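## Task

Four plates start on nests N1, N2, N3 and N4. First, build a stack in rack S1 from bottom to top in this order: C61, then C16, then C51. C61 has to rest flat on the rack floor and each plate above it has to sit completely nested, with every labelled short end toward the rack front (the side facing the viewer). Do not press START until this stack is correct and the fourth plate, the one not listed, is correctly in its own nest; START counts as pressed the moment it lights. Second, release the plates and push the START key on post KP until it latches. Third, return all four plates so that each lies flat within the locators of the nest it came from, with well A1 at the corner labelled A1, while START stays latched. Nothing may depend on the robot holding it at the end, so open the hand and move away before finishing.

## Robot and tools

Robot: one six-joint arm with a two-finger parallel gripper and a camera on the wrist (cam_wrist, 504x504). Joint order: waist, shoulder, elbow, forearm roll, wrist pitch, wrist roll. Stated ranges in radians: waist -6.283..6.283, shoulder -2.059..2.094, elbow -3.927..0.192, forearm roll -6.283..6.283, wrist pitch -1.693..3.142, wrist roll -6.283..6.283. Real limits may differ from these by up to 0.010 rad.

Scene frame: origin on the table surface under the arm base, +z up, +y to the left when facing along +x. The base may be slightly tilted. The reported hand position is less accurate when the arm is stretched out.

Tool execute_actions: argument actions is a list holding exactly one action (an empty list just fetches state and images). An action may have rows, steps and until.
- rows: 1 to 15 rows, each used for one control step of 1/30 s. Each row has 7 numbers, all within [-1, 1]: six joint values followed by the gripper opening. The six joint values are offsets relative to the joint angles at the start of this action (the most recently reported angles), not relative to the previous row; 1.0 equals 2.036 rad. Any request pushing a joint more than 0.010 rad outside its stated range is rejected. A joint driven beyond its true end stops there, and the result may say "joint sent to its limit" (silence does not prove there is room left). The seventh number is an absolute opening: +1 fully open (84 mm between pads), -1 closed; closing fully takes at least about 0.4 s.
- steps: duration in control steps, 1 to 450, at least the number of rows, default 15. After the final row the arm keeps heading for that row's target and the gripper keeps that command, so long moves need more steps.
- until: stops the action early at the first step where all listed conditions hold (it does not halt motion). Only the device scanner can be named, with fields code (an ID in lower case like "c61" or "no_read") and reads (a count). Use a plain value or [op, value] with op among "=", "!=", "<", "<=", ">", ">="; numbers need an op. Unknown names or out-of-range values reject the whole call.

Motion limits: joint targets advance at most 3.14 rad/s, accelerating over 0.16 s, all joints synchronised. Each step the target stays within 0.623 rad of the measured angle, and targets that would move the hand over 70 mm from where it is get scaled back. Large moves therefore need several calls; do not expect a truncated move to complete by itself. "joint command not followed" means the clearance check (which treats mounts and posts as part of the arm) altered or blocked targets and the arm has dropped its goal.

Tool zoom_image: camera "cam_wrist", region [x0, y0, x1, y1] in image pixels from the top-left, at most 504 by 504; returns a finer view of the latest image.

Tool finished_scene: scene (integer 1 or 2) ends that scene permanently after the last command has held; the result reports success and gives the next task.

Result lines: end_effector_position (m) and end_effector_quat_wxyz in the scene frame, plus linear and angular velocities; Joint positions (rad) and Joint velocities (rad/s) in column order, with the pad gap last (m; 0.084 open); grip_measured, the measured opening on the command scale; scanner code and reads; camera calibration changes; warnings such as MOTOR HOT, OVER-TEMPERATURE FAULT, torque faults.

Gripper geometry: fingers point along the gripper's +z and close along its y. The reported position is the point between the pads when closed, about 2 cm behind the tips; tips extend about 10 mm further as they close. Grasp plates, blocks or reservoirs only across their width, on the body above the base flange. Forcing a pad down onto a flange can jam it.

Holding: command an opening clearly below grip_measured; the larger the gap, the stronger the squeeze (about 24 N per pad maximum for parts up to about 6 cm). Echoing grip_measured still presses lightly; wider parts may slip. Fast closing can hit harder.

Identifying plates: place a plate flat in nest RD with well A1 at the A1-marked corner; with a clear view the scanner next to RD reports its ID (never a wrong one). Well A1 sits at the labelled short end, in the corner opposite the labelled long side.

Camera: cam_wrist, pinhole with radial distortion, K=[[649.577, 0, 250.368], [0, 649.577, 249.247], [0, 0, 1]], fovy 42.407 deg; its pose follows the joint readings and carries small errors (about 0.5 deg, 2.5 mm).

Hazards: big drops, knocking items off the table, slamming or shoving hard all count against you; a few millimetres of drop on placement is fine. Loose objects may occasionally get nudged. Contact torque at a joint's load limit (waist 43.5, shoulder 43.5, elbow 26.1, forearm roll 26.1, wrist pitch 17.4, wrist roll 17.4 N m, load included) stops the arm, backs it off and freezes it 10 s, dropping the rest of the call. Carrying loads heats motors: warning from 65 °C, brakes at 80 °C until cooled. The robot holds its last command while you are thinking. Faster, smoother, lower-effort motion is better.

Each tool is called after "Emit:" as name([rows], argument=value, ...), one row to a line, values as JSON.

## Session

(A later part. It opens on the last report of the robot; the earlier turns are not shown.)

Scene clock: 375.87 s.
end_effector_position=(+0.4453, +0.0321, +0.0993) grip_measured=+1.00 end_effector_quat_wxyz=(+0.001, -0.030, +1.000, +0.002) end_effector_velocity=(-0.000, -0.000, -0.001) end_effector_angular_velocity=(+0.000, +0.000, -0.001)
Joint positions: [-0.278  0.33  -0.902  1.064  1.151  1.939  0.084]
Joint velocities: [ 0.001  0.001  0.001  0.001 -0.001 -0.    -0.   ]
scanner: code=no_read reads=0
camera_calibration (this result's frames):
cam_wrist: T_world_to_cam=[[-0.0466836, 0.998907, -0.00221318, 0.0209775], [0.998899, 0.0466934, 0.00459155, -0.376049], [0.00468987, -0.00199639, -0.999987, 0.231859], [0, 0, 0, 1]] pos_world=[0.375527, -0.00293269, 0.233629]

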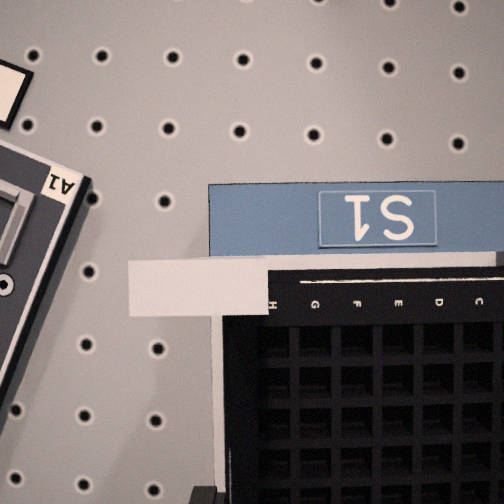

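Emit:
execute_actions([
  {"rows":[[0,0,0.001,0,0,0,1],[0,0,0.001,0,0,0,1],[0,0,0.001,0,0,0,1],[0,0,0.001,0,0,0,1],[0,0,0.001,0,0,0,1],[0,0,0.001,0,0,0,1],[0,0,0.001,0,0,0,0]],"steps":17},
])

Emit:
execute_actions([
  {"rows":[[-0.0206,-0.0113,-0.0054,-0.0216,0.0177,0.0098,0],[-0.0206,-0.0113,-0.0054,-0.0216,0.0177,0.0098,0],[-0.0206,-0.0113,-0.0054,-0.0216,0.0177,0.0098,0],[-0.0206,-0.0113,-0.0054,-0.0216,0.0177,0.0098,0],[-0.0206,-0.0113,-0.0054,-0.0216,0.0177,0.0098,0],[-0.0462,-0.0231,-0.0157,-0.0457,0.0422,0.0206,0],[-0.0462,-0.0231,-0.0157,-0.0457,0.0422,0.0206,0],[-0.0462,-0.0231,-0.0157,-0.0457,0.0422,0.0206,0],[-0.0462,-0.0231,-0.0157,-0.0457,0.0422,0.0206,0],[-0.0462,-0.0231,-0.0157,-0.0457,0.0422,0.0206,0],[-0.0715,-0.0324,-0.029,-0.0683,0.0673,0.03,0],[-0.0715,-0.0324,-0.029,-0.0683,0.0673,0.03,0],[-0.0715,-0.0324,-0.029,-0.0683,0.0673,0.03,0],[-0.0715,-0.0324,-0.029,-0.0683,0.0673,0.03,0],[-0.0948,-0.0388,-0.0437,-0.0886,0.0921,0.038,0]],"steps":24},
])

Emit:
execute_actions([
  {"rows":[[-0.0378,-0.003,-0.038,-0.028,0.048,0.0113,0]],"steps":14},
])

Scene clock: 380.80 s.
end_effector_position=(+0.4445, +0.0319, +0.0989) grip_measured=+0.93 end_effector_quat_wxyz=(+0.001, -0.029, +1.000, +0.002) end_effector_velocity=(+0.000, +0.000, +0.000) end_effector_angular_velocity=(+0.000, -0.000, +0.000)
Joint positions: [-0.278  0.33  -0.901  1.064  1.151  1.939  0.081]
Joint velocities: [ 0.  0. -0.  0.  0. -0.  0.]
scanner: code=no_read reads=0
camera_calibration (this result's frames):
cam_wrist: T_world_to_cam=[[-0.0452524, 0.998974, -0.0017526, 0.0204104], [0.998968, 0.0452589, 0.00382518, -0.37515], [0.00390057, -0.0015777, -0.999991, 0.231863], [0, 0, 0, 1]] pos_world=[0.374782, -0.00304484, 0.233332]

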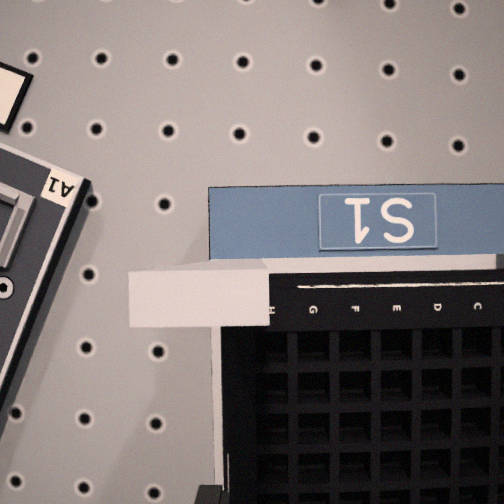

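Scene clock: 381.60 s.
end_effector_position=(+0.4447, +0.0332, +0.1961) grip_measured=+0.93 end_effector_quat_wxyz=(+0.001, -0.029, +1.000, -0.001) end_effector_velocity=(-0.000, +0.000, -0.001) end_effector_angular_velocity=(+0.002, +0.003, +0.000)
Joint positions: [-0.471  0.251 -0.99   0.885  1.338  2.016  0.081]
Joint velocities: [ 0.002  0.002 -0.001 -0.     0.001  0.     0.   ]
scanner: code=no_read reads=0
camera_calibration (this result's frames):
cam_wrist: T_world_to_cam=[[-0.0444223, 0.998991, -0.00664983, 0.0198893], [0.999, 0.044454, 0.00470029, -0.375899], [0.00499116, -0.00643439, -0.999967, 0.328716], [0, 0, 0, 1]] pos_world=[0.374766, -0.00104388, 0.330604]

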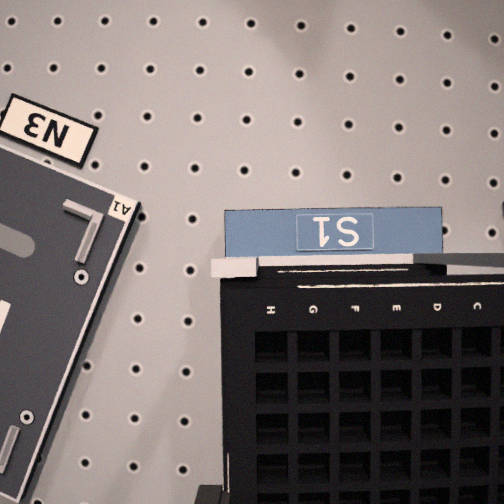

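Scene clock: 382.07 s.
end_effector_position=(+0.4462, +0.0354, +0.2385) grip_measured=+0.93 end_effector_quat_wxyz=(+0.001, -0.031, +1.000, +0.002) end_effector_velocity=(+0.006, -0.000, +0.007) end_effector_angular_velocity=(-0.017, -0.014, +0.012)
Joint positions: [-0.547  0.246 -1.066  0.828  1.436  2.039  0.081]
Joint velocities: [-0.003 -0.005 -0.015 -0.    -0.006  0.     0.   ]
scanner: code=no_read reads=0
camera_calibration (this result's frames):
cam_wrist: T_world_to_cam=[[-0.048233, 0.998835, -0.00176598, 0.0186187], [0.998824, 0.048241, 0.00481622, -0.377762], [0.0048958, -0.0015316, -0.999987, 0.370965], [0, 0, 0, 1]] pos_world=[0.3764, 0.000194853, 0.372813]

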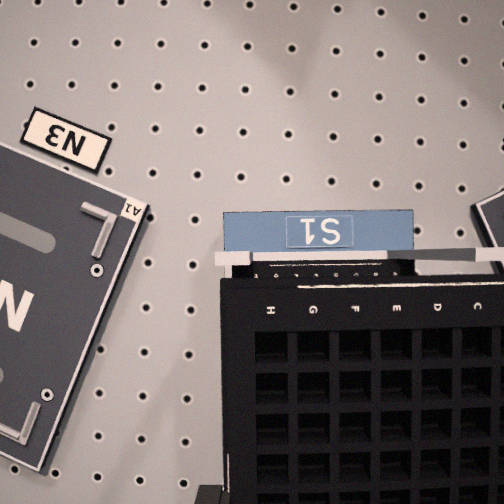

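Emit:
execute_actions([
  {"rows":[[0.0427,-0.283,0.1356,0.006,0.0683,-0.0707,0]],"steps":24},
])

Emit:
execute_actions([
  {"rows":[[0.255,0.0545,0.113,0.1704,-0.26,-0.0324,0]],"steps":28},
])

Scene clock: 384.17 s.
end_effector_position=(+0.3890, +0.2035, +0.2459) grip_measured=+0.93 end_effector_quat_wxyz=(-0.005, -0.235, +0.972, -0.007) end_effector_velocity=(+0.001, +0.004, +0.002) end_effector_angular_velocity=(-0.005, -0.005, +0.011)
Joint positions: [-0.461 -0.329 -0.79   0.84   1.575  1.896  0.081]
Joint velocities: [ 0.002 -0.011 -0.002  0.001  0.001 -0.    -0.   ]
scanner: code=no_read reads=0
camera_calibration (this result's frames):
cam_wrist: T_world_to_cam=[[-0.446323, 0.89473, -0.0159619, 0.0274972], [0.894868, 0.446196, -0.0109952, -0.365406], [-0.00271564, -0.0191912, -0.999812, 0.385442], [0, 0, 0, 1]] pos_world=[0.340309, 0.145837, 0.381791]

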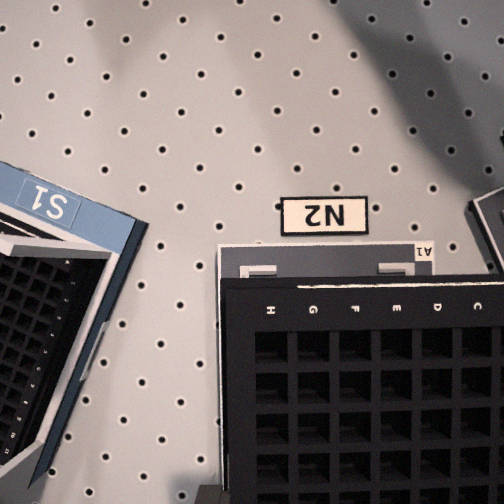

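Scene clock: 385.10 s.
end_effector_position=(+0.3914, +0.2052, +0.0606) grip_measured=+0.93 end_effector_quat_wxyz=(+0.001, -0.236, +0.972, -0.000) end_effector_velocity=(-0.001, +0.000, -0.001) end_effector_angular_velocity=(+0.001, +0.004, -0.001)
Joint positions: [ 0.058 -0.218 -0.56   1.187  1.045  1.83   0.081]
Joint velocities: [ 0.003  0.001  0.002  0.001 -0.     0.     0.   ]
scanner: code=no_read reads=0
camera_calibration (this result's frames):
cam_wrist: T_world_to_cam=[[-0.447602, 0.894208, -0.00663816, 0.0241173], [0.894202, 0.447636, 0.00503857, -0.371373], [0.00747701, -0.00368058, -0.999965, 0.193018], [0, 0, 0, 1]] pos_world=[0.341434, 0.145385, 0.195042]

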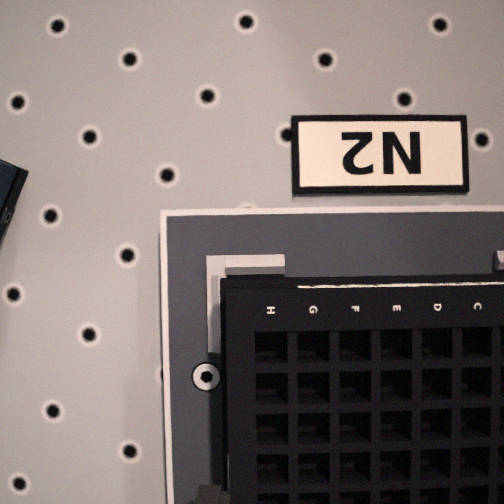

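Emit:
execute_actions([
  {"rows":[[0.011,0.0064,0,0.0097,-0.0092,-0.0037,0],[0.011,0.0064,0,0.0097,-0.0092,-0.0037,0],[0.011,0.0064,0,0.0097,-0.0092,-0.0037,0],[0.011,0.0064,0,0.0097,-0.0092,-0.0037,0],[0.011,0.0064,0,0.0097,-0.0092,-0.0037,0],[0.0166,0.01,-0.0003,0.0146,-0.0138,-0.0055,0],[0.0166,0.01,-0.0003,0.0146,-0.0138,-0.0055,0],[0.0166,0.01,-0.0003,0.0146,-0.0138,-0.0055,0],[0.0166,0.01,-0.0003,0.0146,-0.0138,-0.0055,0],[0.0221,0.0138,-0.0005,0.0194,-0.0184,-0.0074,0]],"steps":20},
])

Emit:
execute_actions([
  {"rows":[[0,0,0,0,0,0,1]],"steps":10},
])

Emit:
execute_actions([
  {"rows":[[-0.0221,-0.0138,0.0005,-0.0194,0.0184,0.0074,1],[-0.0221,-0.0138,0.0005,-0.0194,0.0184,0.0074,1],[-0.0221,-0.0138,0.0005,-0.0194,0.0184,0.0074,1],[-0.0221,-0.0138,0.0005,-0.0194,0.0184,0.0074,1],[-0.0221,-0.0138,0.0005,-0.0194,0.0184,0.0074,1],[-0.277,-0.068,-0.1125,-0.19,0.278,0.04,1]],"steps":26},
])

Scene clock: 389.73 s.
end_effector_position=(+0.3910, +0.2057, +0.0452) grip_measured=+0.93 end_effector_quat_wxyz=(+0.000, -0.236, +0.972, -0.000) end_effector_velocity=(-0.001, -0.001, -0.000) end_effector_angular_velocity=(+0.000, +0.002, -0.002)
Joint positions: [ 0.103 -0.19  -0.561  1.226  1.008  1.815  0.081]
Joint velocities: [ 0.     0.     0.002 -0.     0.     0.    -0.   ]
scanner: code=no_read reads=0
camera_calibration (this result's frames):
cam_wrist: T_world_to_cam=[[-0.447057, 0.894487, -0.00574093, 0.0230464], [0.894488, 0.447079, 0.00343457, -0.37108], [0.00563883, -0.00359974, -0.999978, 0.178372], [0, 0, 0, 1]] pos_world=[0.341224, 0.14593, 0.179775]

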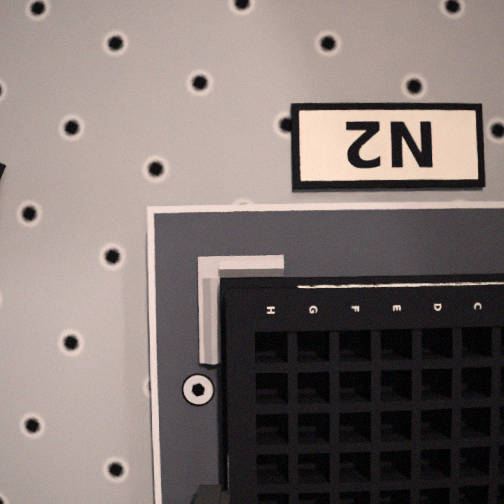

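Scene clock: 390.07 s.
end_effector_position=(+0.3910, +0.2057, +0.0452) grip_measured=+1.00 end_effector_quat_wxyz=(+0.000, -0.236, +0.972, -0.000) end_effector_velocity=(-0.000, -0.000, -0.000) end_effector_angular_velocity=(+0.000, +0.001, -0.001)
Joint positions: [ 0.103 -0.19  -0.561  1.226  1.008  1.815  0.084]
Joint velocities: [ 0.001  0.     0.     0.     0.     0.    -0.   ]
scanner: code=no_read reads=0
camera_calibration (this result's frames):
cam_wrist: T_world_to_cam=[[-0.447052, 0.894489, -0.00583082, 0.0230735], [0.894489, 0.447075, 0.00350984, -0.371106], [0.00574632, -0.00364652, -0.999977, 0.17837], [0, 0, 0, 1]] pos_world=[0.341241, 0.145924, 0.179803]

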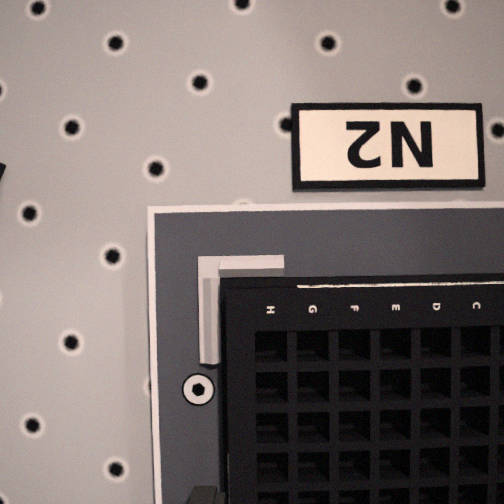

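Scene clock: 390.93 s.
end_effector_position=(+0.3886, +0.2030, +0.2449) grip_measured=+1.00 end_effector_quat_wxyz=(-0.006, -0.235, +0.972, -0.006) end_effector_velocity=(+0.005, +0.003, +0.007) end_effector_angular_velocity=(-0.013, -0.014, +0.015)
Joint positions: [-0.46  -0.328 -0.788  0.84   1.574  1.896  0.084]
Joint velocities: [-0.005 -0.005 -0.018 -0.002 -0.     0.     0.   ]
scanner: code=no_read reads=0
camera_calibration (this result's frames):
cam_wrist: T_world_to_cam=[[-0.444773, 0.89553, -0.0142803, 0.0265017], [0.895632, 0.444629, -0.0121963, -0.364536], [-0.00457271, -0.0182145, -0.999824, 0.384974], [0, 0, 0, 1]] pos_world=[0.340038, 0.145362, 0.380838]

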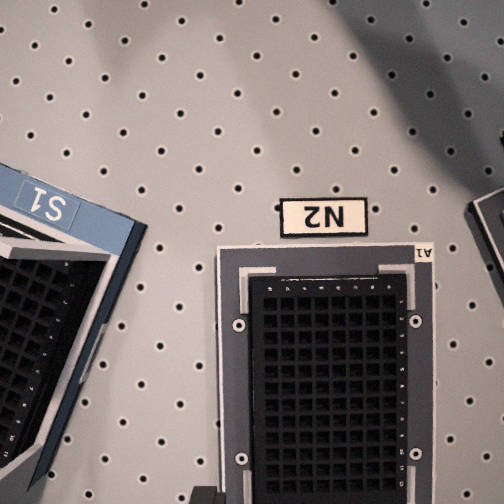

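Emit:
execute_actions([
  {"rows":[[-0.0432,0.282,-0.1375,-0.0064,-0.0678,0.0707,1]],"steps":26},
])

Emit:
execute_actions([
  {"rows":[[0.0383,0.003,0.0393,0.028,-0.0476,-0.0118,1],[0.0383,0.003,0.0393,0.028,-0.0476,-0.0118,1],[0.0383,0.003,0.0393,0.028,-0.0476,-0.0118,1],[0.0383,0.003,0.0393,0.028,-0.0476,-0.0118,1],[0.0383,0.003,0.0393,0.028,-0.0476,-0.0118,1],[0.0383,0.003,0.0393,0.028,-0.0476,-0.0118,1],[0.0864,0.0187,0.0678,0.0707,-0.0977,-0.029,1],[0.0864,0.0187,0.0678,0.0707,-0.0977,-0.029,1],[0.0864,0.0187,0.0678,0.0707,-0.0977,-0.029,1],[0.0864,0.0187,0.0678,0.0707,-0.0977,-0.029,1],[0.0864,0.0187,0.0678,0.0707,-0.0977,-0.029,1],[0.0864,0.0187,0.0678,0.0707,-0.0977,-0.029,1],[0.1125,0.0305,0.0776,0.0948,-0.1223,-0.0398,1]],"steps":28},
])

Scene clock: 394.63 s.
end_effector_position=(+0.4467, +0.0355, +0.2390) grip_measured=+1.00 end_effector_quat_wxyz=(+0.001, -0.031, +1.000, +0.001) end_effector_velocity=(-0.000, -0.003, -0.001) end_effector_angular_velocity=(+0.002, +0.000, -0.005)
Joint positions: [-0.547  0.245 -1.068  0.827  1.436  2.04   0.084]
Joint velocities: [-0.002  0.007 -0.002  0.    -0.002  0.     0.   ]
scanner: code=no_read reads=0
camera_calibration (this result's frames):
cam_wrist: T_world_to_cam=[[-0.0496389, 0.998762, -0.00323208, 0.0194728], [0.998755, 0.0496538, 0.00470336, -0.378284], [0.00485802, -0.00299459, -0.999984, 0.371559], [0, 0, 0, 1]] pos_world=[0.376974, 0.000447211, 0.373395]

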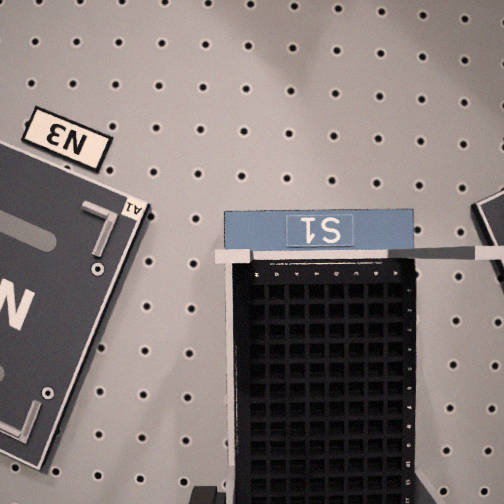

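Scene clock: 395.57 s.
end_effector_position=(+0.4437, +0.0324, +0.1185) grip_measured=+1.00 end_effector_quat_wxyz=(-0.001, -0.029, +1.000, +0.001) end_effector_velocity=(-0.002, -0.000, -0.002) end_effector_angular_velocity=(+0.002, +0.004, -0.002)
Joint positions: [-0.319  0.307 -0.91   1.02   1.187  1.959  0.084]
Joint velocities: [ 0.003  0.002  0.003  0.001 -0.    -0.    -0.   ]
scanner: code=no_read reads=0
camera_calibration (this result's frames):
cam_wrist: T_world_to_cam=[[-0.0450148, 0.998982, -0.00290163, 0.0199477], [0.998986, 0.0450164, 0.000474088, -0.374051], [0.000604226, -0.00287734, -0.999996, 0.252994], [0, 0, 0, 1]] pos_world=[0.374416, -0.00236102, 0.253228]

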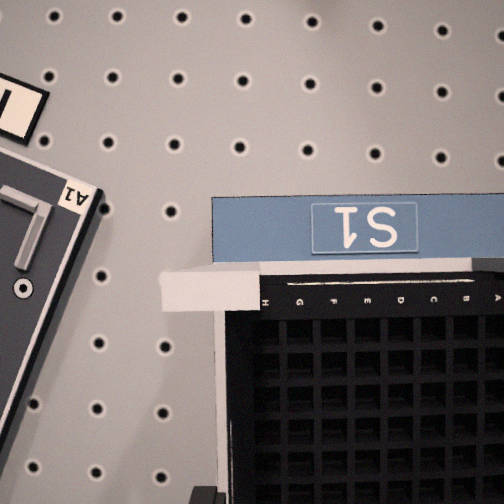

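Emit:
execute_actions([
  {"rows":[[0.0334,0.0192,0.0074,0.0354,-0.029,-0.0152,1]],"steps":18},
])

Emit:
execute_actions([
  {"rows":[[0,0,0,0,0,0,0]],"steps":11},
])

Scene clock: 397.50 s.
end_effector_position=(+0.4439, +0.0314, +0.0857) grip_measured=+1.00 end_effector_quat_wxyz=(+0.000, -0.028, +1.000, +0.002) end_effector_velocity=(-0.000, +0.000, -0.001) end_effector_angular_velocity=(+0.001, +0.001, +0.001)
Joint positions: [-0.251  0.346 -0.895  1.092  1.128  1.928  0.084]
Joint velocities: [ 0.002  0.001 -0.     0.     0.    -0.    -0.   ]
scanner: code=no_read reads=0
camera_calibration (this result's frames):
cam_wrist: T_world_to_cam=[[-0.0435218, 0.99905, -0.00237944, 0.0201812], [0.999048, 0.0435283, 0.00274492, -0.374351], [0.00284589, -0.00225772, -0.999993, 0.219112], [0, 0, 0, 1]] pos_world=[0.37425, -0.00337248, 0.220186]

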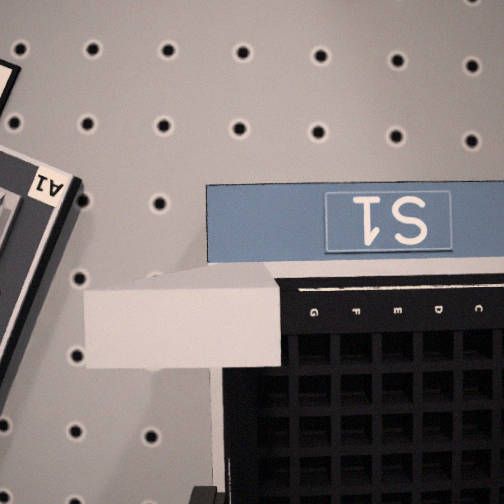

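Scene clock: 397.87 s.
end_effector_position=(+0.4442, +0.0315, +0.0859) grip_measured=+0.93 end_effector_quat_wxyz=(+0.000, -0.028, +1.000, +0.002) end_effector_velocity=(-0.000, -0.000, -0.000) end_effector_angular_velocity=(+0.001, +0.001, -0.001)
Joint positions: [-0.251  0.346 -0.895  1.092  1.128  1.928  0.081]
Joint velocities: [ 0.     0.001  0.001  0.     0.    -0.     0.   ]
scanner: code=no_read reads=0
camera_calibration (this result's frames):
cam_wrist: T_world_to_cam=[[-0.0439712, 0.99903, -0.00241887, 0.020274], [0.999027, 0.0439789, 0.00324326, -0.374666], [0.0033465, -0.0022739, -0.999992, 0.219099], [0, 0, 0, 1]] pos_world=[0.37446, -0.00327873, 0.220361]

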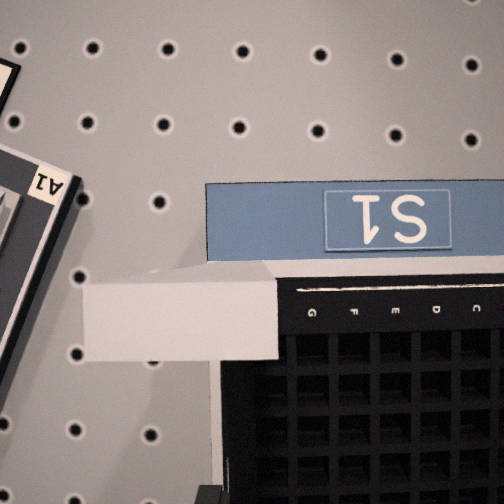

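Emit:
execute_actions([
  {"rows":[[-0.0339,-0.0192,-0.0079,-0.0354,0.029,0.0152,0],[-0.0339,-0.0192,-0.0079,-0.0354,0.029,0.0152,0],[-0.0339,-0.0192,-0.0079,-0.0354,0.029,0.0152,0],[-0.0339,-0.0192,-0.0079,-0.0354,0.029,0.0152,0],[-0.0339,-0.0192,-0.0079,-0.0354,0.029,0.0152,0],[-0.0339,-0.0192,-0.0079,-0.0354,0.029,0.0152,0],[-0.0594,-0.0309,-0.0182,-0.0594,0.0535,0.026,0],[-0.0594,-0.0309,-0.0182,-0.0594,0.0535,0.026,0],[-0.0594,-0.0309,-0.0182,-0.0594,0.0535,0.026,0],[-0.0594,-0.0309,-0.0182,-0.0594,0.0535,0.026,0],[-0.0847,-0.0403,-0.0314,-0.082,0.0786,0.0354,0],[-0.0847,-0.0403,-0.0314,-0.082,0.0786,0.0354,0],[-0.0847,-0.0403,-0.0314,-0.082,0.0786,0.0354,0],[-0.0847,-0.0403,-0.0314,-0.082,0.0786,0.0354,0],[-0.108,-0.0467,-0.0462,-0.1022,0.1034,0.0432,0]],"steps":24},
])

Emit:
execute_actions([
  {"rows":[[-0.0378,-0.003,-0.038,-0.028,0.048,0.0113,0]],"steps":12},
])

Emit:
execute_actions([
  {"rows":[[-0.09,0.223,-0.13,-0.053,-0.03,0.0987,0]],"steps":26},
])

Scene clock: 403.93 s.
end_effector_position=(+0.4445, +0.0331, +0.1959) grip_measured=+0.93 end_effector_quat_wxyz=(+0.001, -0.029, +1.000, -0.001) end_effector_velocity=(-0.001, +0.000, -0.001) end_effector_angular_velocity=(+0.002, +0.003, -0.000)
Joint positions: [-0.471  0.251 -0.989  0.884  1.337  2.016  0.081]
Joint velocities: [ 0.001  0.001  0.001 -0.001  0.002  0.     0.   ]
scanner: code=no_read reads=0
camera_calibration (this result's frames):
cam_wrist: T_world_to_cam=[[-0.0449128, 0.998966, -0.00700122, 0.0202591], [0.998981, 0.0449417, 0.00403868, -0.375559], [0.00434915, -0.0068127, -0.999967, 0.32878], [0, 0, 0, 1]] pos_world=[0.374656, -0.00112007, 0.330427]

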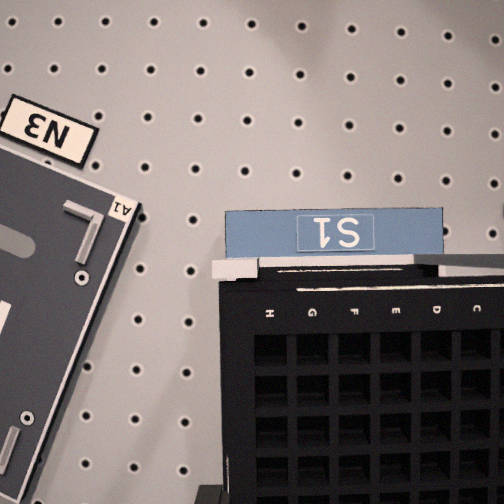

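Scene clock: 404.33 s.
end_effector_position=(+0.4458, +0.0355, +0.2380) grip_measured=+0.93 end_effector_quat_wxyz=(+0.001, -0.031, +1.000, +0.002) end_effector_velocity=(-0.001, -0.003, -0.002) end_effector_angular_velocity=(-0.001, +0.003, -0.007)
Joint positions: [-0.547  0.245 -1.065  0.828  1.436  2.039  0.081]
Joint velocities: [ 0.001  0.006  0.002 -0.002 -0.005  0.002  0.   ]
scanner: code=no_read reads=0
camera_calibration (this result's frames):
cam_wrist: T_world_to_cam=[[-0.048618, 0.998817, -0.00114413, 0.0185173], [0.99881, 0.048622, 0.00371391, -0.377123], [0.00376514, -0.000962207, -0.999992, 0.37095], [0, 0, 0, 1]] pos_world=[0.376178, 0.000198006, 0.372369]

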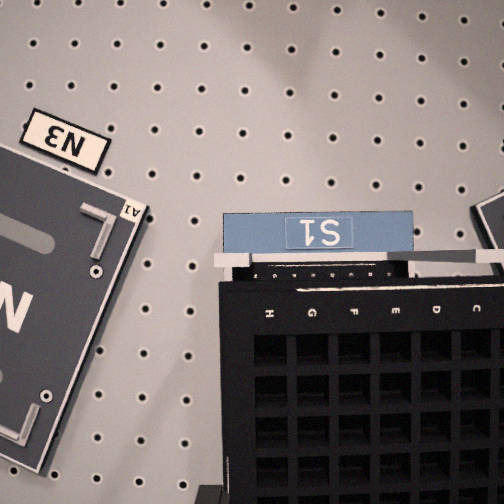

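Scene clock: 405.20 s.
end_effector_position=(+0.4086, -0.1426, +0.2455) grip_measured=+0.93 end_effector_quat_wxyz=(+0.000, +0.179, +0.984, -0.004) end_effector_velocity=(-0.001, -0.002, +0.000) end_effector_angular_velocity=(-0.001, -0.002, -0.004)
Joint positions: [-0.73   0.699 -1.329  0.72   1.375  2.24   0.081]
Joint velocities: [-0.003  0.005 -0.002 -0.    -0.002  0.    -0.   ]
scanner: code=no_read reads=0
camera_calibration (this result's frames):
cam_wrist: T_world_to_cam=[[0.363705, 0.931418, -0.0133992, 0.01955], [0.931514, -0.363672, 0.00490191, -0.362928], [-0.000307171, -0.0142644, -0.999898, 0.378206], [0, 0, 0, 1]] pos_world=[0.331078, -0.144801, 0.380209]

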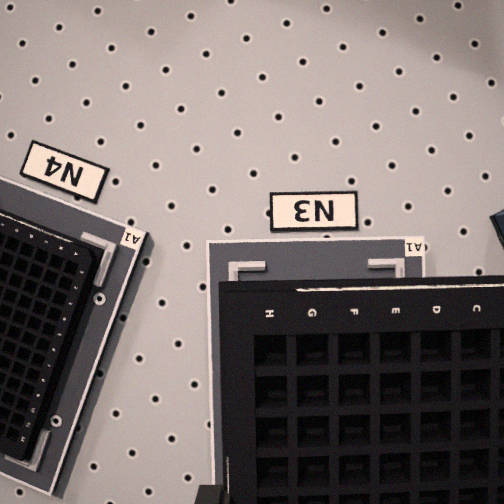

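Emit:
execute_actions([
  {"rows":[[0.1449,0.0781,0.0756,0.1601,-0.1434,-0.0825,0]],"steps":28},
])

Scene clock: 407.20 s.
end_effector_position=(+0.4102, -0.1476, +0.0635) grip_measured=+0.93 end_effector_quat_wxyz=(+0.001, +0.177, +0.984, +0.001) end_effector_velocity=(-0.001, +0.001, -0.002) end_effector_angular_velocity=(+0.002, +0.003, -0.000)
Joint positions: [-0.435  0.857 -1.175  1.046  1.083  2.072  0.081]
Joint velocities: [ 0.002  0.001  0.001  0.001  0.    -0.    -0.   ]
scanner: code=no_read reads=0
camera_calibration (this result's frames):
cam_wrist: T_world_to_cam=[[0.359882, 0.932993, -0.00313371, 0.0222961], [0.932995, -0.35987, 0.00367029, -0.365312], [0.00229663, -0.00424461, -0.999988, 0.196549], [0, 0, 0, 1]] pos_world=[0.332359, -0.151433, 0.197957]

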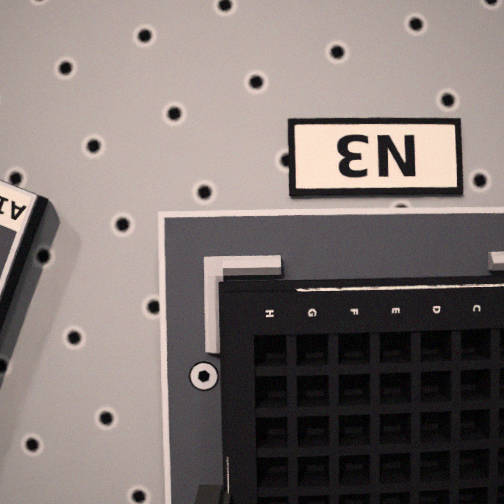

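Emit:
execute_actions([
  {"rows":[[0.008,0.0066,0,0.0098,-0.0054,-0.0033,0],[0.008,0.0066,0,0.0098,-0.0054,-0.0033,0],[0.008,0.0066,0,0.0098,-0.0054,-0.0033,0],[0.008,0.0066,0,0.0098,-0.0054,-0.0033,0],[0.008,0.0066,0,0.0098,-0.0054,-0.0033,0],[0.008,0.0066,0,0.0098,-0.0054,-0.0033,0],[0.0124,0.0095,-0.0003,0.0147,-0.0081,-0.0054,0],[0.0124,0.0095,-0.0003,0.0147,-0.0081,-0.0054,0],[0.0124,0.0095,-0.0003,0.0147,-0.0081,-0.0054,0],[0.0124,0.0095,-0.0003,0.0147,-0.0081,-0.0054,0],[0.0167,0.0125,-0.0005,0.0196,-0.0108,-0.0074,0]],"steps":21},
])

Emit:
execute_actions([
  {"rows":[[0,0,0,0,0,0,1]],"steps":10},
])

Emit:
execute_actions([
  {"rows":[[-0.0167,-0.0125,0.0005,-0.0196,0.0108,0.0074,1],[-0.0167,-0.0125,0.0005,-0.0196,0.0108,0.0074,1],[-0.0167,-0.0125,0.0005,-0.0196,0.0108,0.0074,1],[-0.0167,-0.0125,0.0005,-0.0196,0.0108,0.0074,1],[-0.0167,-0.0125,0.0005,-0.0196,0.0108,0.0074,1],[-0.1616,-0.09,-0.0756,-0.18,0.154,0.09,1]],"steps":26},
])

Scene clock: 414.03 s.
end_effector_position=(+0.4098, -0.1480, +0.0452) grip_measured=+0.93 end_effector_quat_wxyz=(+0.000, +0.178, +0.984, +0.001) end_effector_velocity=(+0.001, -0.000, +0.000) end_effector_angular_velocity=(-0.002, -0.001, +0.001)
Joint positions: [-0.401  0.882 -1.176  1.086  1.062  2.057  0.081]
Joint velocities: [ 0.     0.    -0.002  0.    -0.001 -0.     0.   ]
scanner: code=no_read reads=0
camera_calibration (this result's frames):
cam_wrist: T_world_to_cam=[[0.362358, 0.93203, -0.00417598, 0.0216251], [0.932038, -0.362348, 0.00295072, -0.364971], [0.001237, -0.00496139, -0.999987, 0.178542], [0, 0, 0, 1]] pos_world=[0.33211, -0.151516, 0.179707]

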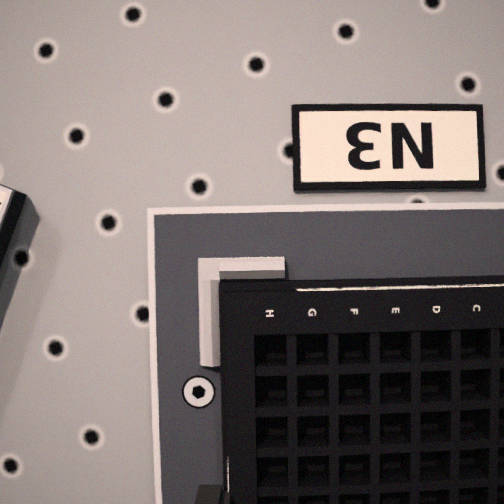

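Scene clock: 414.37 s.
end_effector_position=(+0.4097, -0.1482, +0.0452) grip_measured=+1.00 end_effector_quat_wxyz=(+0.000, +0.178, +0.984, +0.000) end_effector_velocity=(+0.001, +0.001, +0.000) end_effector_angular_velocity=(+0.001, -0.001, +0.001)
Joint positions: [-0.401  0.883 -1.176  1.085  1.062  2.057  0.084]
Joint velocities: [ 0.001 -0.001 -0.001  0.001  0.002  0.     0.   ]
scanner: code=no_read reads=0
camera_calibration (this result's frames):
cam_wrist: T_world_to_cam=[[0.362525, 0.931963, -0.00455996, 0.0217609], [0.931973, -0.362513, 0.00310255, -0.364974], [0.00123842, -0.00537451, -0.999985, 0.178495], [0, 0, 0, 1]] pos_world=[0.332036, -0.151629, 0.179724]

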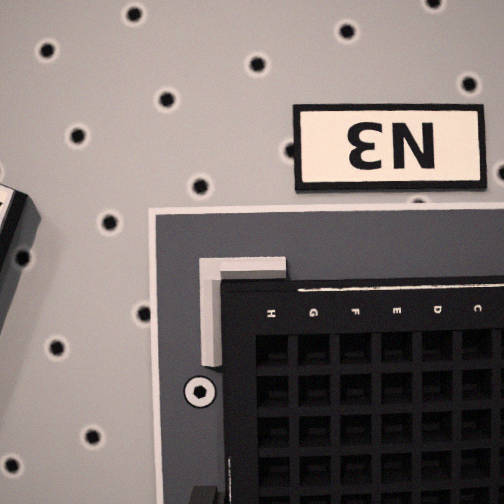

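Scene clock: 415.23 s.
end_effector_position=(+0.4081, -0.1428, +0.2441) grip_measured=+1.00 end_effector_quat_wxyz=(-0.001, +0.179, +0.984, -0.003) end_effector_velocity=(+0.011, -0.001, +0.018) end_effector_angular_velocity=(-0.032, -0.022, +0.021)
Joint positions: [-0.728  0.701 -1.329  0.72   1.375  2.24   0.084]
Joint velocities: [-0.01  -0.016 -0.026 -0.002 -0.002  0.     0.   ]
scanner: code=no_read reads=0
camera_calibration (this result's frames):
cam_wrist: T_world_to_cam=[[0.364604, 0.931079, -0.0124487, 0.0192253], [0.931159, -0.364605, 0.00224798, -0.361865], [-0.0024458, -0.0124113, -0.99992, 0.377976], [0, 0, 0, 1]] pos_world=[0.330869, -0.145147, 0.378998]

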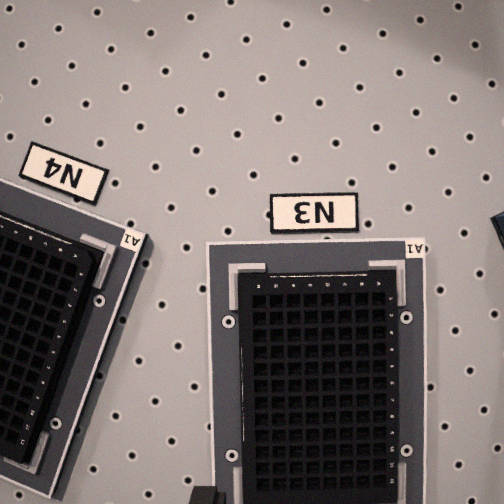

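Emit:
execute_actions([
  {"rows":[[0.0884,-0.2235,0.1282,0.0526,0.03,-0.0982,1]],"steps":26},
])

Emit:
execute_actions([
  {"rows":[[0.0383,0.003,0.0393,0.028,-0.0476,-0.0118,1],[0.0383,0.003,0.0393,0.028,-0.0476,-0.0118,1],[0.0383,0.003,0.0393,0.028,-0.0476,-0.0118,1],[0.0383,0.003,0.0393,0.028,-0.0476,-0.0118,1],[0.0383,0.003,0.0393,0.028,-0.0476,-0.0118,1],[0.0383,0.003,0.0393,0.028,-0.0476,-0.0118,1],[0.0864,0.0187,0.0678,0.0707,-0.0977,-0.029,1],[0.0864,0.0187,0.0678,0.0707,-0.0977,-0.029,1],[0.0864,0.0187,0.0678,0.0707,-0.0977,-0.029,1],[0.0864,0.0187,0.0678,0.0707,-0.0977,-0.029,1],[0.0864,0.0187,0.0678,0.0707,-0.0977,-0.029,1],[0.1125,0.0305,0.0776,0.0948,-0.1223,-0.0398,1],[0.1125,0.0305,0.0776,0.0948,-0.1223,-0.0398,1],[0.1125,0.0305,0.0776,0.0948,-0.1223,-0.0398,1],[0.1459,0.0491,0.085,0.1302,-0.1513,-0.055,1]],"steps":30},
])

Scene clock: 419.77 s.
end_effector_position=(+0.4463, +0.0347, +0.2392) grip_measured=+1.00 end_effector_quat_wxyz=(+0.001, -0.030, +1.000, +0.001) end_effector_velocity=(+0.001, +0.003, +0.000) end_effector_angular_velocity=(-0.000, +0.000, +0.006)
Joint positions: [-0.549  0.247 -1.068  0.827  1.436  2.04   0.084]
Joint velocities: [ 0.003 -0.005 -0.001  0.001  0.003 -0.     0.   ]
scanner: code=no_read reads=0
camera_calibration (this result's frames):
cam_wrist: T_world_to_cam=[[-0.0478272, 0.998851, -0.00301862, 0.0193876], [0.998842, 0.047842, 0.00504581, -0.377943], [0.00518443, -0.0027738, -0.999983, 0.371623], [0, 0, 0, 1]] pos_world=[0.376506, -0.000252909, 0.373582]

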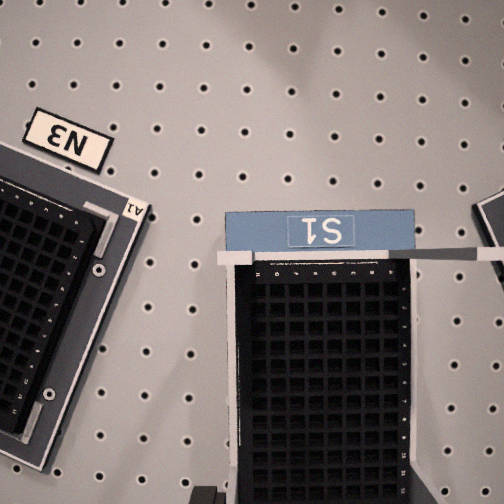

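Scene clock: 420.77 s.
end_effector_position=(+0.4439, +0.0309, +0.0862) grip_measured=+1.00 end_effector_quat_wxyz=(+0.000, -0.028, +1.000, +0.001) end_effector_velocity=(-0.002, +0.000, -0.003) end_effector_angular_velocity=(+0.002, +0.005, -0.002)
Joint positions: [-0.252  0.346 -0.895  1.091  1.128  1.928  0.084]
Joint velocities: [ 0.004  0.003  0.003  0.001 -0.    -0.     0.   ]
scanner: code=no_read reads=0
camera_calibration (this result's frames):
cam_wrist: T_world_to_cam=[[-0.0427245, 0.999083, -0.00275611, 0.0203273], [0.99908, 0.0427341, 0.00352137, -0.374393], [0.00363592, -0.00260312, -0.99999, 0.219262], [0, 0, 0, 1]] pos_world=[0.37412, -0.00373851, 0.220634]

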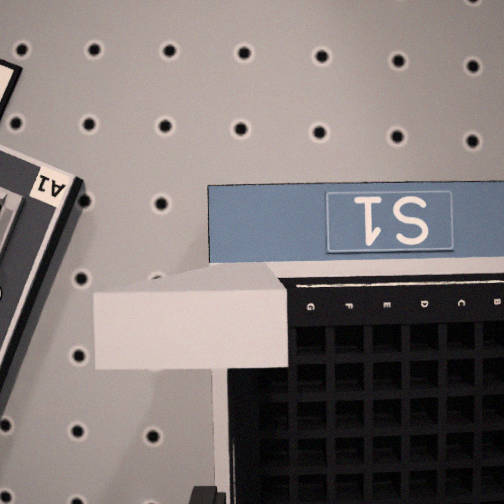

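d = (.031,.017,.003,.032,−.026,−.014).

Emit:
execute_actions([
  {"rows":[[0.0152,0.0084,0.0015,0.0157,-0.0128,-0.0069,1]],"steps":15},
])

Emit:
execute_actions([
  {"rows":[[0,0,0,0,0,0,0]],"steps":11},
])

Scene clock: 422.97 s.
end_effector_position=(+0.4446, +0.0308, +0.0724) grip_measured=+1.00 end_effector_quat_wxyz=(+0.001, -0.029, +1.000, +0.000) end_effector_velocity=(-0.001, +0.000, -0.001) end_effector_angular_velocity=(+0.002, +0.003, -0.002)
Joint positions: [-0.222  0.363 -0.892  1.123  1.102  1.914  0.084]
Joint velocities: [ 0.001  0.001  0.002  0.     0.002  0.    -0.   ]
scanner: code=no_read reads=0
camera_calibration (this result's frames):
cam_wrist: T_world_to_cam=[[-0.044718, 0.998984, -0.00554464, 0.0215619], [0.998987, 0.0447452, 0.00487481, -0.37513], [0.00511796, -0.00532103, -0.999973, 0.204881], [0, 0, 0, 1]] pos_world=[0.374665, -0.00366459, 0.206824]

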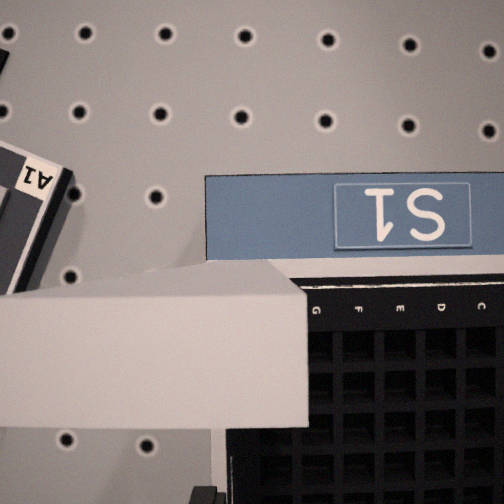

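Scene clock: 423.33 s.
end_effector_position=(+0.4447, +0.0310, +0.0726) grip_measured=+0.93 end_effector_quat_wxyz=(+0.001, -0.029, +1.000, +0.000) end_effector_velocity=(+0.000, -0.000, -0.000) end_effector_angular_velocity=(-0.001, -0.000, -0.001)
Joint positions: [-0.222  0.363 -0.892  1.123  1.103  1.914  0.081]
Joint velocities: [ 0.     0.     0.     0.    -0.002  0.     0.   ]
scanner: code=no_read reads=0
camera_calibration (this result's frames):
cam_wrist: T_world_to_cam=[[-0.0450884, 0.99897, -0.00518178, 0.0214882], [0.998969, 0.0451147, 0.00508818, -0.375258], [0.00531671, -0.00494702, -0.999974, 0.204991], [0, 0, 0, 1]] pos_world=[0.37475, -0.00352227, 0.207007]

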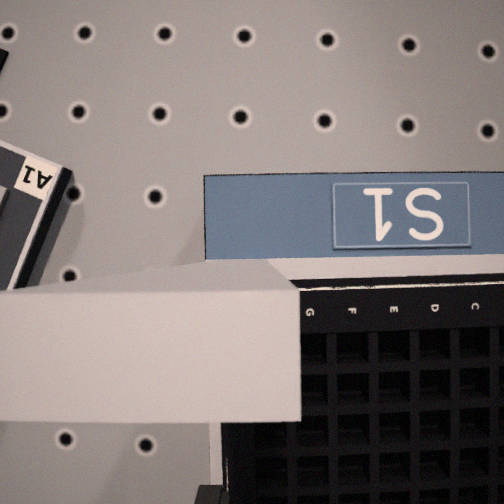

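Emit:
execute_actions([
  {"rows":[[-0.0275,-0.0162,-0.0044,-0.029,0.0236,0.0123,0]],"steps":14},
])

Emit:
execute_actions([
  {"rows":[[-0.0206,-0.0113,-0.0054,-0.0216,0.0177,0.0098,0],[-0.0206,-0.0113,-0.0054,-0.0216,0.0177,0.0098,0],[-0.0206,-0.0113,-0.0054,-0.0216,0.0177,0.0098,0],[-0.0206,-0.0113,-0.0054,-0.0216,0.0177,0.0098,0],[-0.0206,-0.0113,-0.0054,-0.0216,0.0177,0.0098,0],[-0.0462,-0.0231,-0.0157,-0.0457,0.0422,0.0206,0],[-0.0462,-0.0231,-0.0157,-0.0457,0.0422,0.0206,0],[-0.0462,-0.0231,-0.0157,-0.0457,0.0422,0.0206,0],[-0.0462,-0.0231,-0.0157,-0.0457,0.0422,0.0206,0],[-0.0462,-0.0231,-0.0157,-0.0457,0.0422,0.0206,0],[-0.0715,-0.0324,-0.029,-0.0683,0.0673,0.03,0],[-0.0715,-0.0324,-0.029,-0.0683,0.0673,0.03,0],[-0.0715,-0.0324,-0.029,-0.0683,0.0673,0.03,0],[-0.0715,-0.0324,-0.029,-0.0683,0.0673,0.03,0],[-0.0948,-0.0388,-0.0437,-0.0886,0.0921,0.038,0]],"steps":24},
])

Emit:
execute_actions([
  {"rows":[[-0.0123,-0.003,-0.011,-0.0118,0.0152,0.005,0],[-0.0123,-0.003,-0.011,-0.0118,0.0152,0.005,0],[-0.0123,-0.003,-0.011,-0.0118,0.0152,0.005,0],[-0.0123,-0.003,-0.011,-0.0118,0.0152,0.005,0],[-0.069,0,-0.0815,-0.0506,0.0928,0.007,0]],"steps":18},
])

Emit:
execute_actions([
  {"rows":[[0.143,-0.634,0.352,0.0685,0.0863,-0.0933,0]],"steps":38},
])

Scene clock: 428.63 s.
end_effector_position=(+0.4446, +0.0317, +0.0987) grip_measured=+0.93 end_effector_quat_wxyz=(+0.000, -0.029, +1.000, +0.001) end_effector_velocity=(+0.002, +0.003, +0.002) end_effector_angular_velocity=(+0.003, -0.002, +0.007)
Joint positions: [-0.278  0.33  -0.901  1.064  1.15   1.939  0.081]
Joint velocities: [-0.001 -0.005 -0.003 -0.001  0.007 -0.    -0.   ]
scanner: code=no_read reads=0
camera_calibration (this result's frames):
cam_wrist: T_world_to_cam=[[-0.0456197, 0.998955, -0.00291309, 0.0209204], [0.998952, 0.0456302, 0.00362555, -0.375234], [0.00375468, -0.00274464, -0.999989, 0.231762], [0, 0, 0, 1]] pos_world=[0.374925, -0.00314041, 0.233181]

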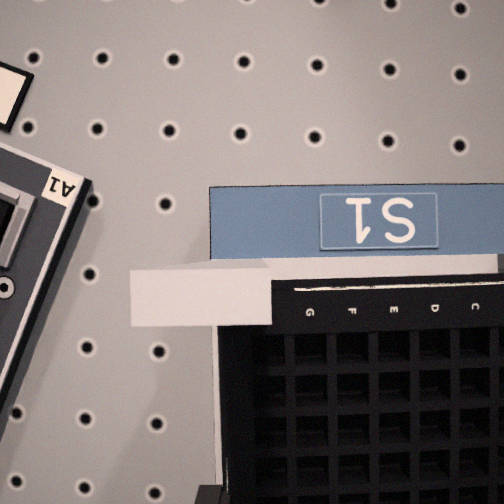

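Scene clock: 429.43 s.
end_effector_position=(+0.4450, +0.0328, +0.1960) grip_measured=+0.93 end_effector_quat_wxyz=(+0.001, -0.029, +1.000, -0.001) end_effector_velocity=(-0.001, +0.001, -0.001) end_effector_angular_velocity=(+0.003, +0.004, -0.001)
Joint positions: [-0.471  0.252 -0.99   0.884  1.336  2.016  0.081]
Joint velocities: [ 0.002  0.002  0.    -0.     0.002  0.001  0.   ]
scanner: code=no_read reads=0
camera_calibration (this result's frames):
cam_wrist: T_world_to_cam=[[-0.0451779, 0.998944, -0.0083472, 0.020945], [0.998965, 0.0452192, 0.00483089, -0.376231], [0.00520325, -0.00812031, -0.999953, 0.328568], [0, 0, 0, 1]] pos_world=[0.375078, -0.00124195, 0.330546]

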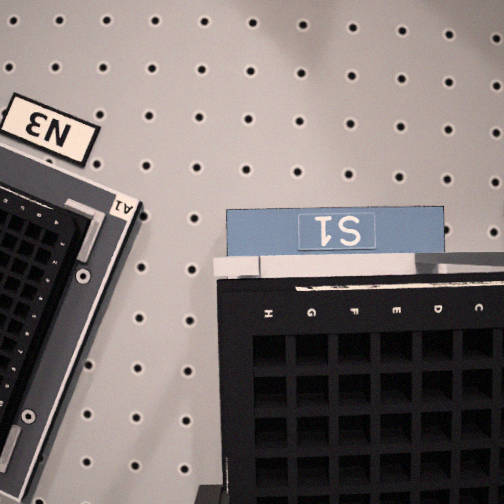

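Scene clock: 430.03 s.
end_effector_position=(+0.4482, +0.0371, +0.2777) grip_measured=+0.93 end_effector_quat_wxyz=(-0.000, -0.048, +0.999, +0.001) end_effector_velocity=(+0.007, +0.002, +0.009) end_effector_angular_velocity=(-0.019, -0.014, +0.017)
Joint positions: [-0.61   0.253 -1.153  0.782  1.525  2.03   0.081]
Joint velocities: [-0.002 -0.007 -0.019 -0.    -0.004  0.001  0.   ]
scanner: code=no_read reads=0
camera_calibration (this result's frames):
cam_wrist: T_world_to_cam=[[-0.0828206, 0.996556, -0.00408342, 0.0333051], [0.99656, 0.0828315, 0.00259118, -0.379735], [0.00292049, -0.00385477, -0.999988, 0.411184], [0, 0, 0, 1]] pos_world=[0.379986, -0.00015139, 0.412299]

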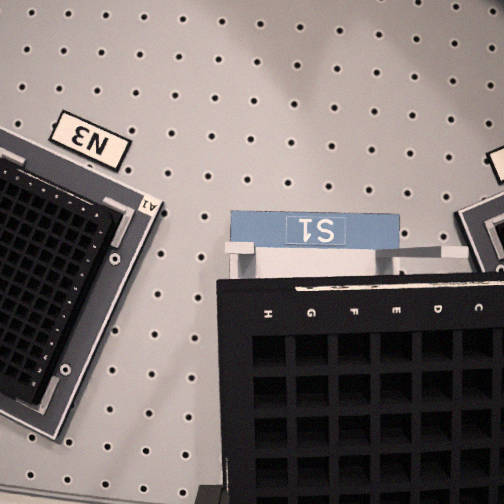

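Scene clock: 431.30 s.
end_effector_position=(+0.2690, +0.3279, +0.1974) grip_measured=+0.93 end_effector_quat_wxyz=(-0.000, -0.432, +0.902, +0.001) end_effector_velocity=(-0.001, +0.001, +0.000) end_effector_angular_velocity=(-0.001, -0.001, +0.006)
Joint positions: [-0.319 -1.037 -0.437  0.921  1.701  1.84   0.081]
Joint velocities: [ 0.001 -0.007  0.001  0.     0.001  0.     0.   ]
scanner: code=no_read reads=0
camera_calibration (this result's frames):
cam_wrist: T_world_to_cam=[[-0.770966, 0.636867, -0.00341497, 0.0312081], [0.636862, 0.770974, 0.00249141, -0.35387], [0.00421955, -0.000254076, -0.999991, 0.330958], [0, 0, 0, 1]] pos_world=[0.248031, 0.253033, 0.331943]

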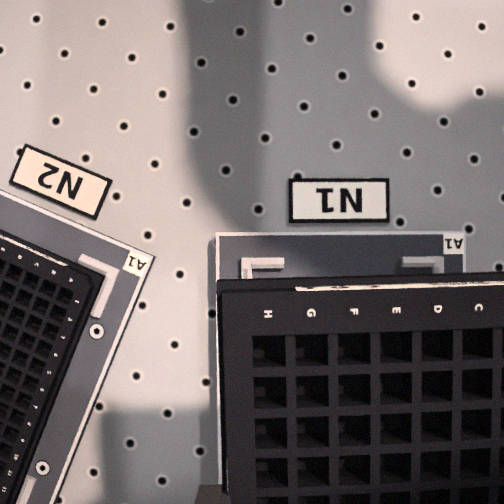

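Emit:
execute_actions([
  {"rows":[[0.39,0.0393,0.108,0.0742,-0.3964,0.0914,0]],"steps":32},
])

Scene clock: 433.33 s.
end_effector_position=(+0.2669, +0.3329, +0.0595) grip_measured=+0.93 end_effector_quat_wxyz=(+0.000, -0.431, +0.902, -0.001) end_effector_velocity=(-0.001, -0.000, -0.001) end_effector_angular_velocity=(-0.000, +0.002, -0.000)
Joint positions: [ 0.475 -0.957 -0.217  1.072  0.894  2.026  0.081]
Joint velocities: [ 0.002  0.001  0.001  0.    -0.001  0.    -0.   ]
scanner: code=no_read reads=0
camera_calibration (this result's frames):
cam_wrist: T_world_to_cam=[[-0.769216, 0.638951, -0.00697261, 0.0250479], [0.638952, 0.769243, 0.00240176, -0.356016], [0.00689823, -0.00260769, -0.999973, 0.193155], [0, 0, 0, 1]] pos_world=[0.245412, 0.258362, 0.194179]

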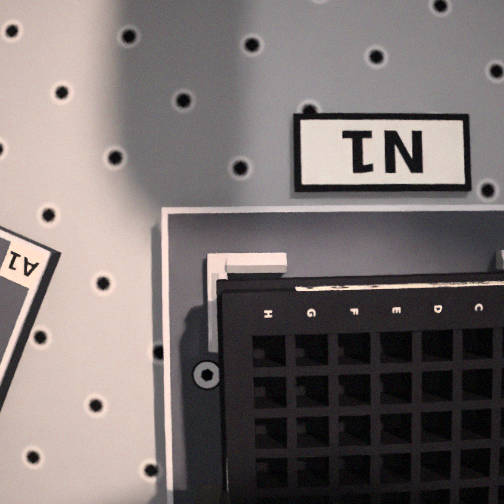

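Emit:
execute_actions([
  {"rows":[[0.015,0.0083,0.0028,0.009,-0.017,-0.0037,0]],"steps":14},
])

Scene clock: 437.30 s.
end_effector_position=(+0.2658, +0.3318, +0.0530) grip_measured=+0.93 end_effector_quat_wxyz=(+0.000, -0.430, +0.903, -0.000) end_effector_velocity=(-0.001, -0.001, -0.001) end_effector_angular_velocity=(-0.001, +0.001, -0.002)
Joint positions: [ 0.505 -0.94  -0.212  1.09   0.859  2.019  0.081]
Joint velocities: [ 0.001  0.001  0.002  0.    -0.001  0.     0.   ]
scanner: code=no_read reads=0
camera_calibration (this result's frames):
cam_wrist: T_world_to_cam=[[-0.768228, 0.640146, -0.00621002, 0.0241641], [0.640143, 0.768251, 0.00260153, -0.354469], [0.00643621, -0.00197673, -0.999977, 0.186556], [0, 0, 0, 1]] pos_world=[0.244274, 0.257221, 0.187624]

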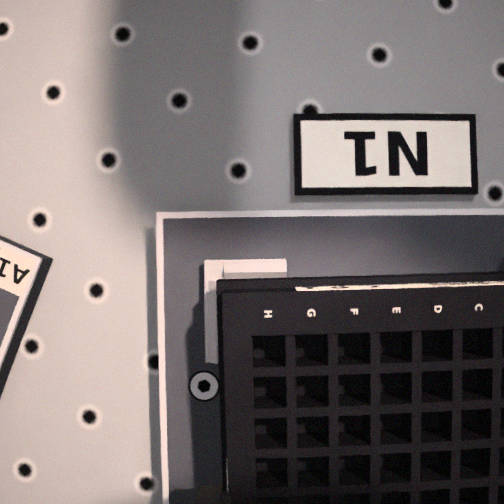

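Emit:
execute_actions([
  {"rows":[[0.0017,-0.002,0.0003,0,0,0.001,0]],"steps":12},
])

Scene clock: 439.00 s.
end_effector_position=(+0.2650, +0.3331, +0.0531) grip_measured=+0.93 end_effector_quat_wxyz=(+0.000, -0.431, +0.902, +0.001) end_effector_velocity=(+0.000, +0.000, +0.000) end_effector_angular_velocity=(+0.000, -0.000, +0.001)
Joint positions: [ 0.509 -0.944 -0.211  1.09   0.859  2.021  0.081]
Joint velocities: [ 0.     0.    -0.001 -0.     0.    -0.     0.   ]
scanner: code=no_read reads=0
camera_calibration (this result's frames):
cam_wrist: T_world_to_cam=[[-0.769688, 0.638406, -0.00429284, 0.0235385], [0.638395, 0.7697, 0.00373523, -0.355044], [0.00568879, 0.000134435, -0.999984, 0.18613], [0, 0, 0, 1]] pos_world=[0.243717, 0.258225, 0.187554]

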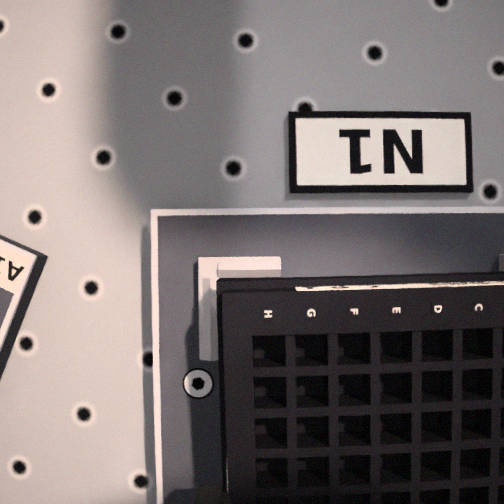

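Emit:
execute_actions([
  {"rows":[[0.006,0.0045,0,0.0038,-0.007,-0.0017,0],[0.012,0.009,0,0.0075,-0.014,-0.0035,0],[0.0178,0.0135,0,0.0113,-0.0214,-0.0052,0]],"steps":15},
])

Scene clock: 447.83 s.
end_effector_position=(+0.2658, +0.3328, +0.0457) grip_measured=+0.93 end_effector_quat_wxyz=(+0.001, -0.430, +0.903, -0.000) end_effector_velocity=(-0.000, +0.000, -0.000) end_effector_angular_velocity=(-0.000, +0.001, +0.002)
Joint positions: [ 0.544 -0.917 -0.212  1.114  0.815  2.011  0.081]
Joint velocities: [ 0.001  0.    -0.001 -0.001  0.001 -0.001  0.   ]
scanner: code=no_read reads=0
camera_calibration (this result's frames):
cam_wrist: T_world_to_cam=[[-0.768347, 0.639997, -0.00688752, 0.023556], [0.639976, 0.768378, 0.00513895, -0.355287], [0.00858113, -0.000459351, -0.999963, 0.178229], [0, 0, 0, 1]] pos_world=[0.243945, 0.258, 0.180211]

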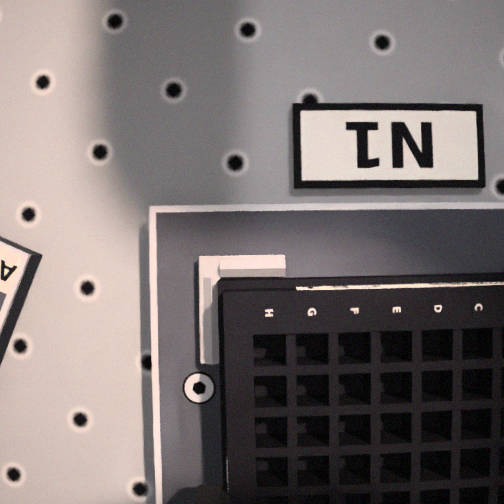

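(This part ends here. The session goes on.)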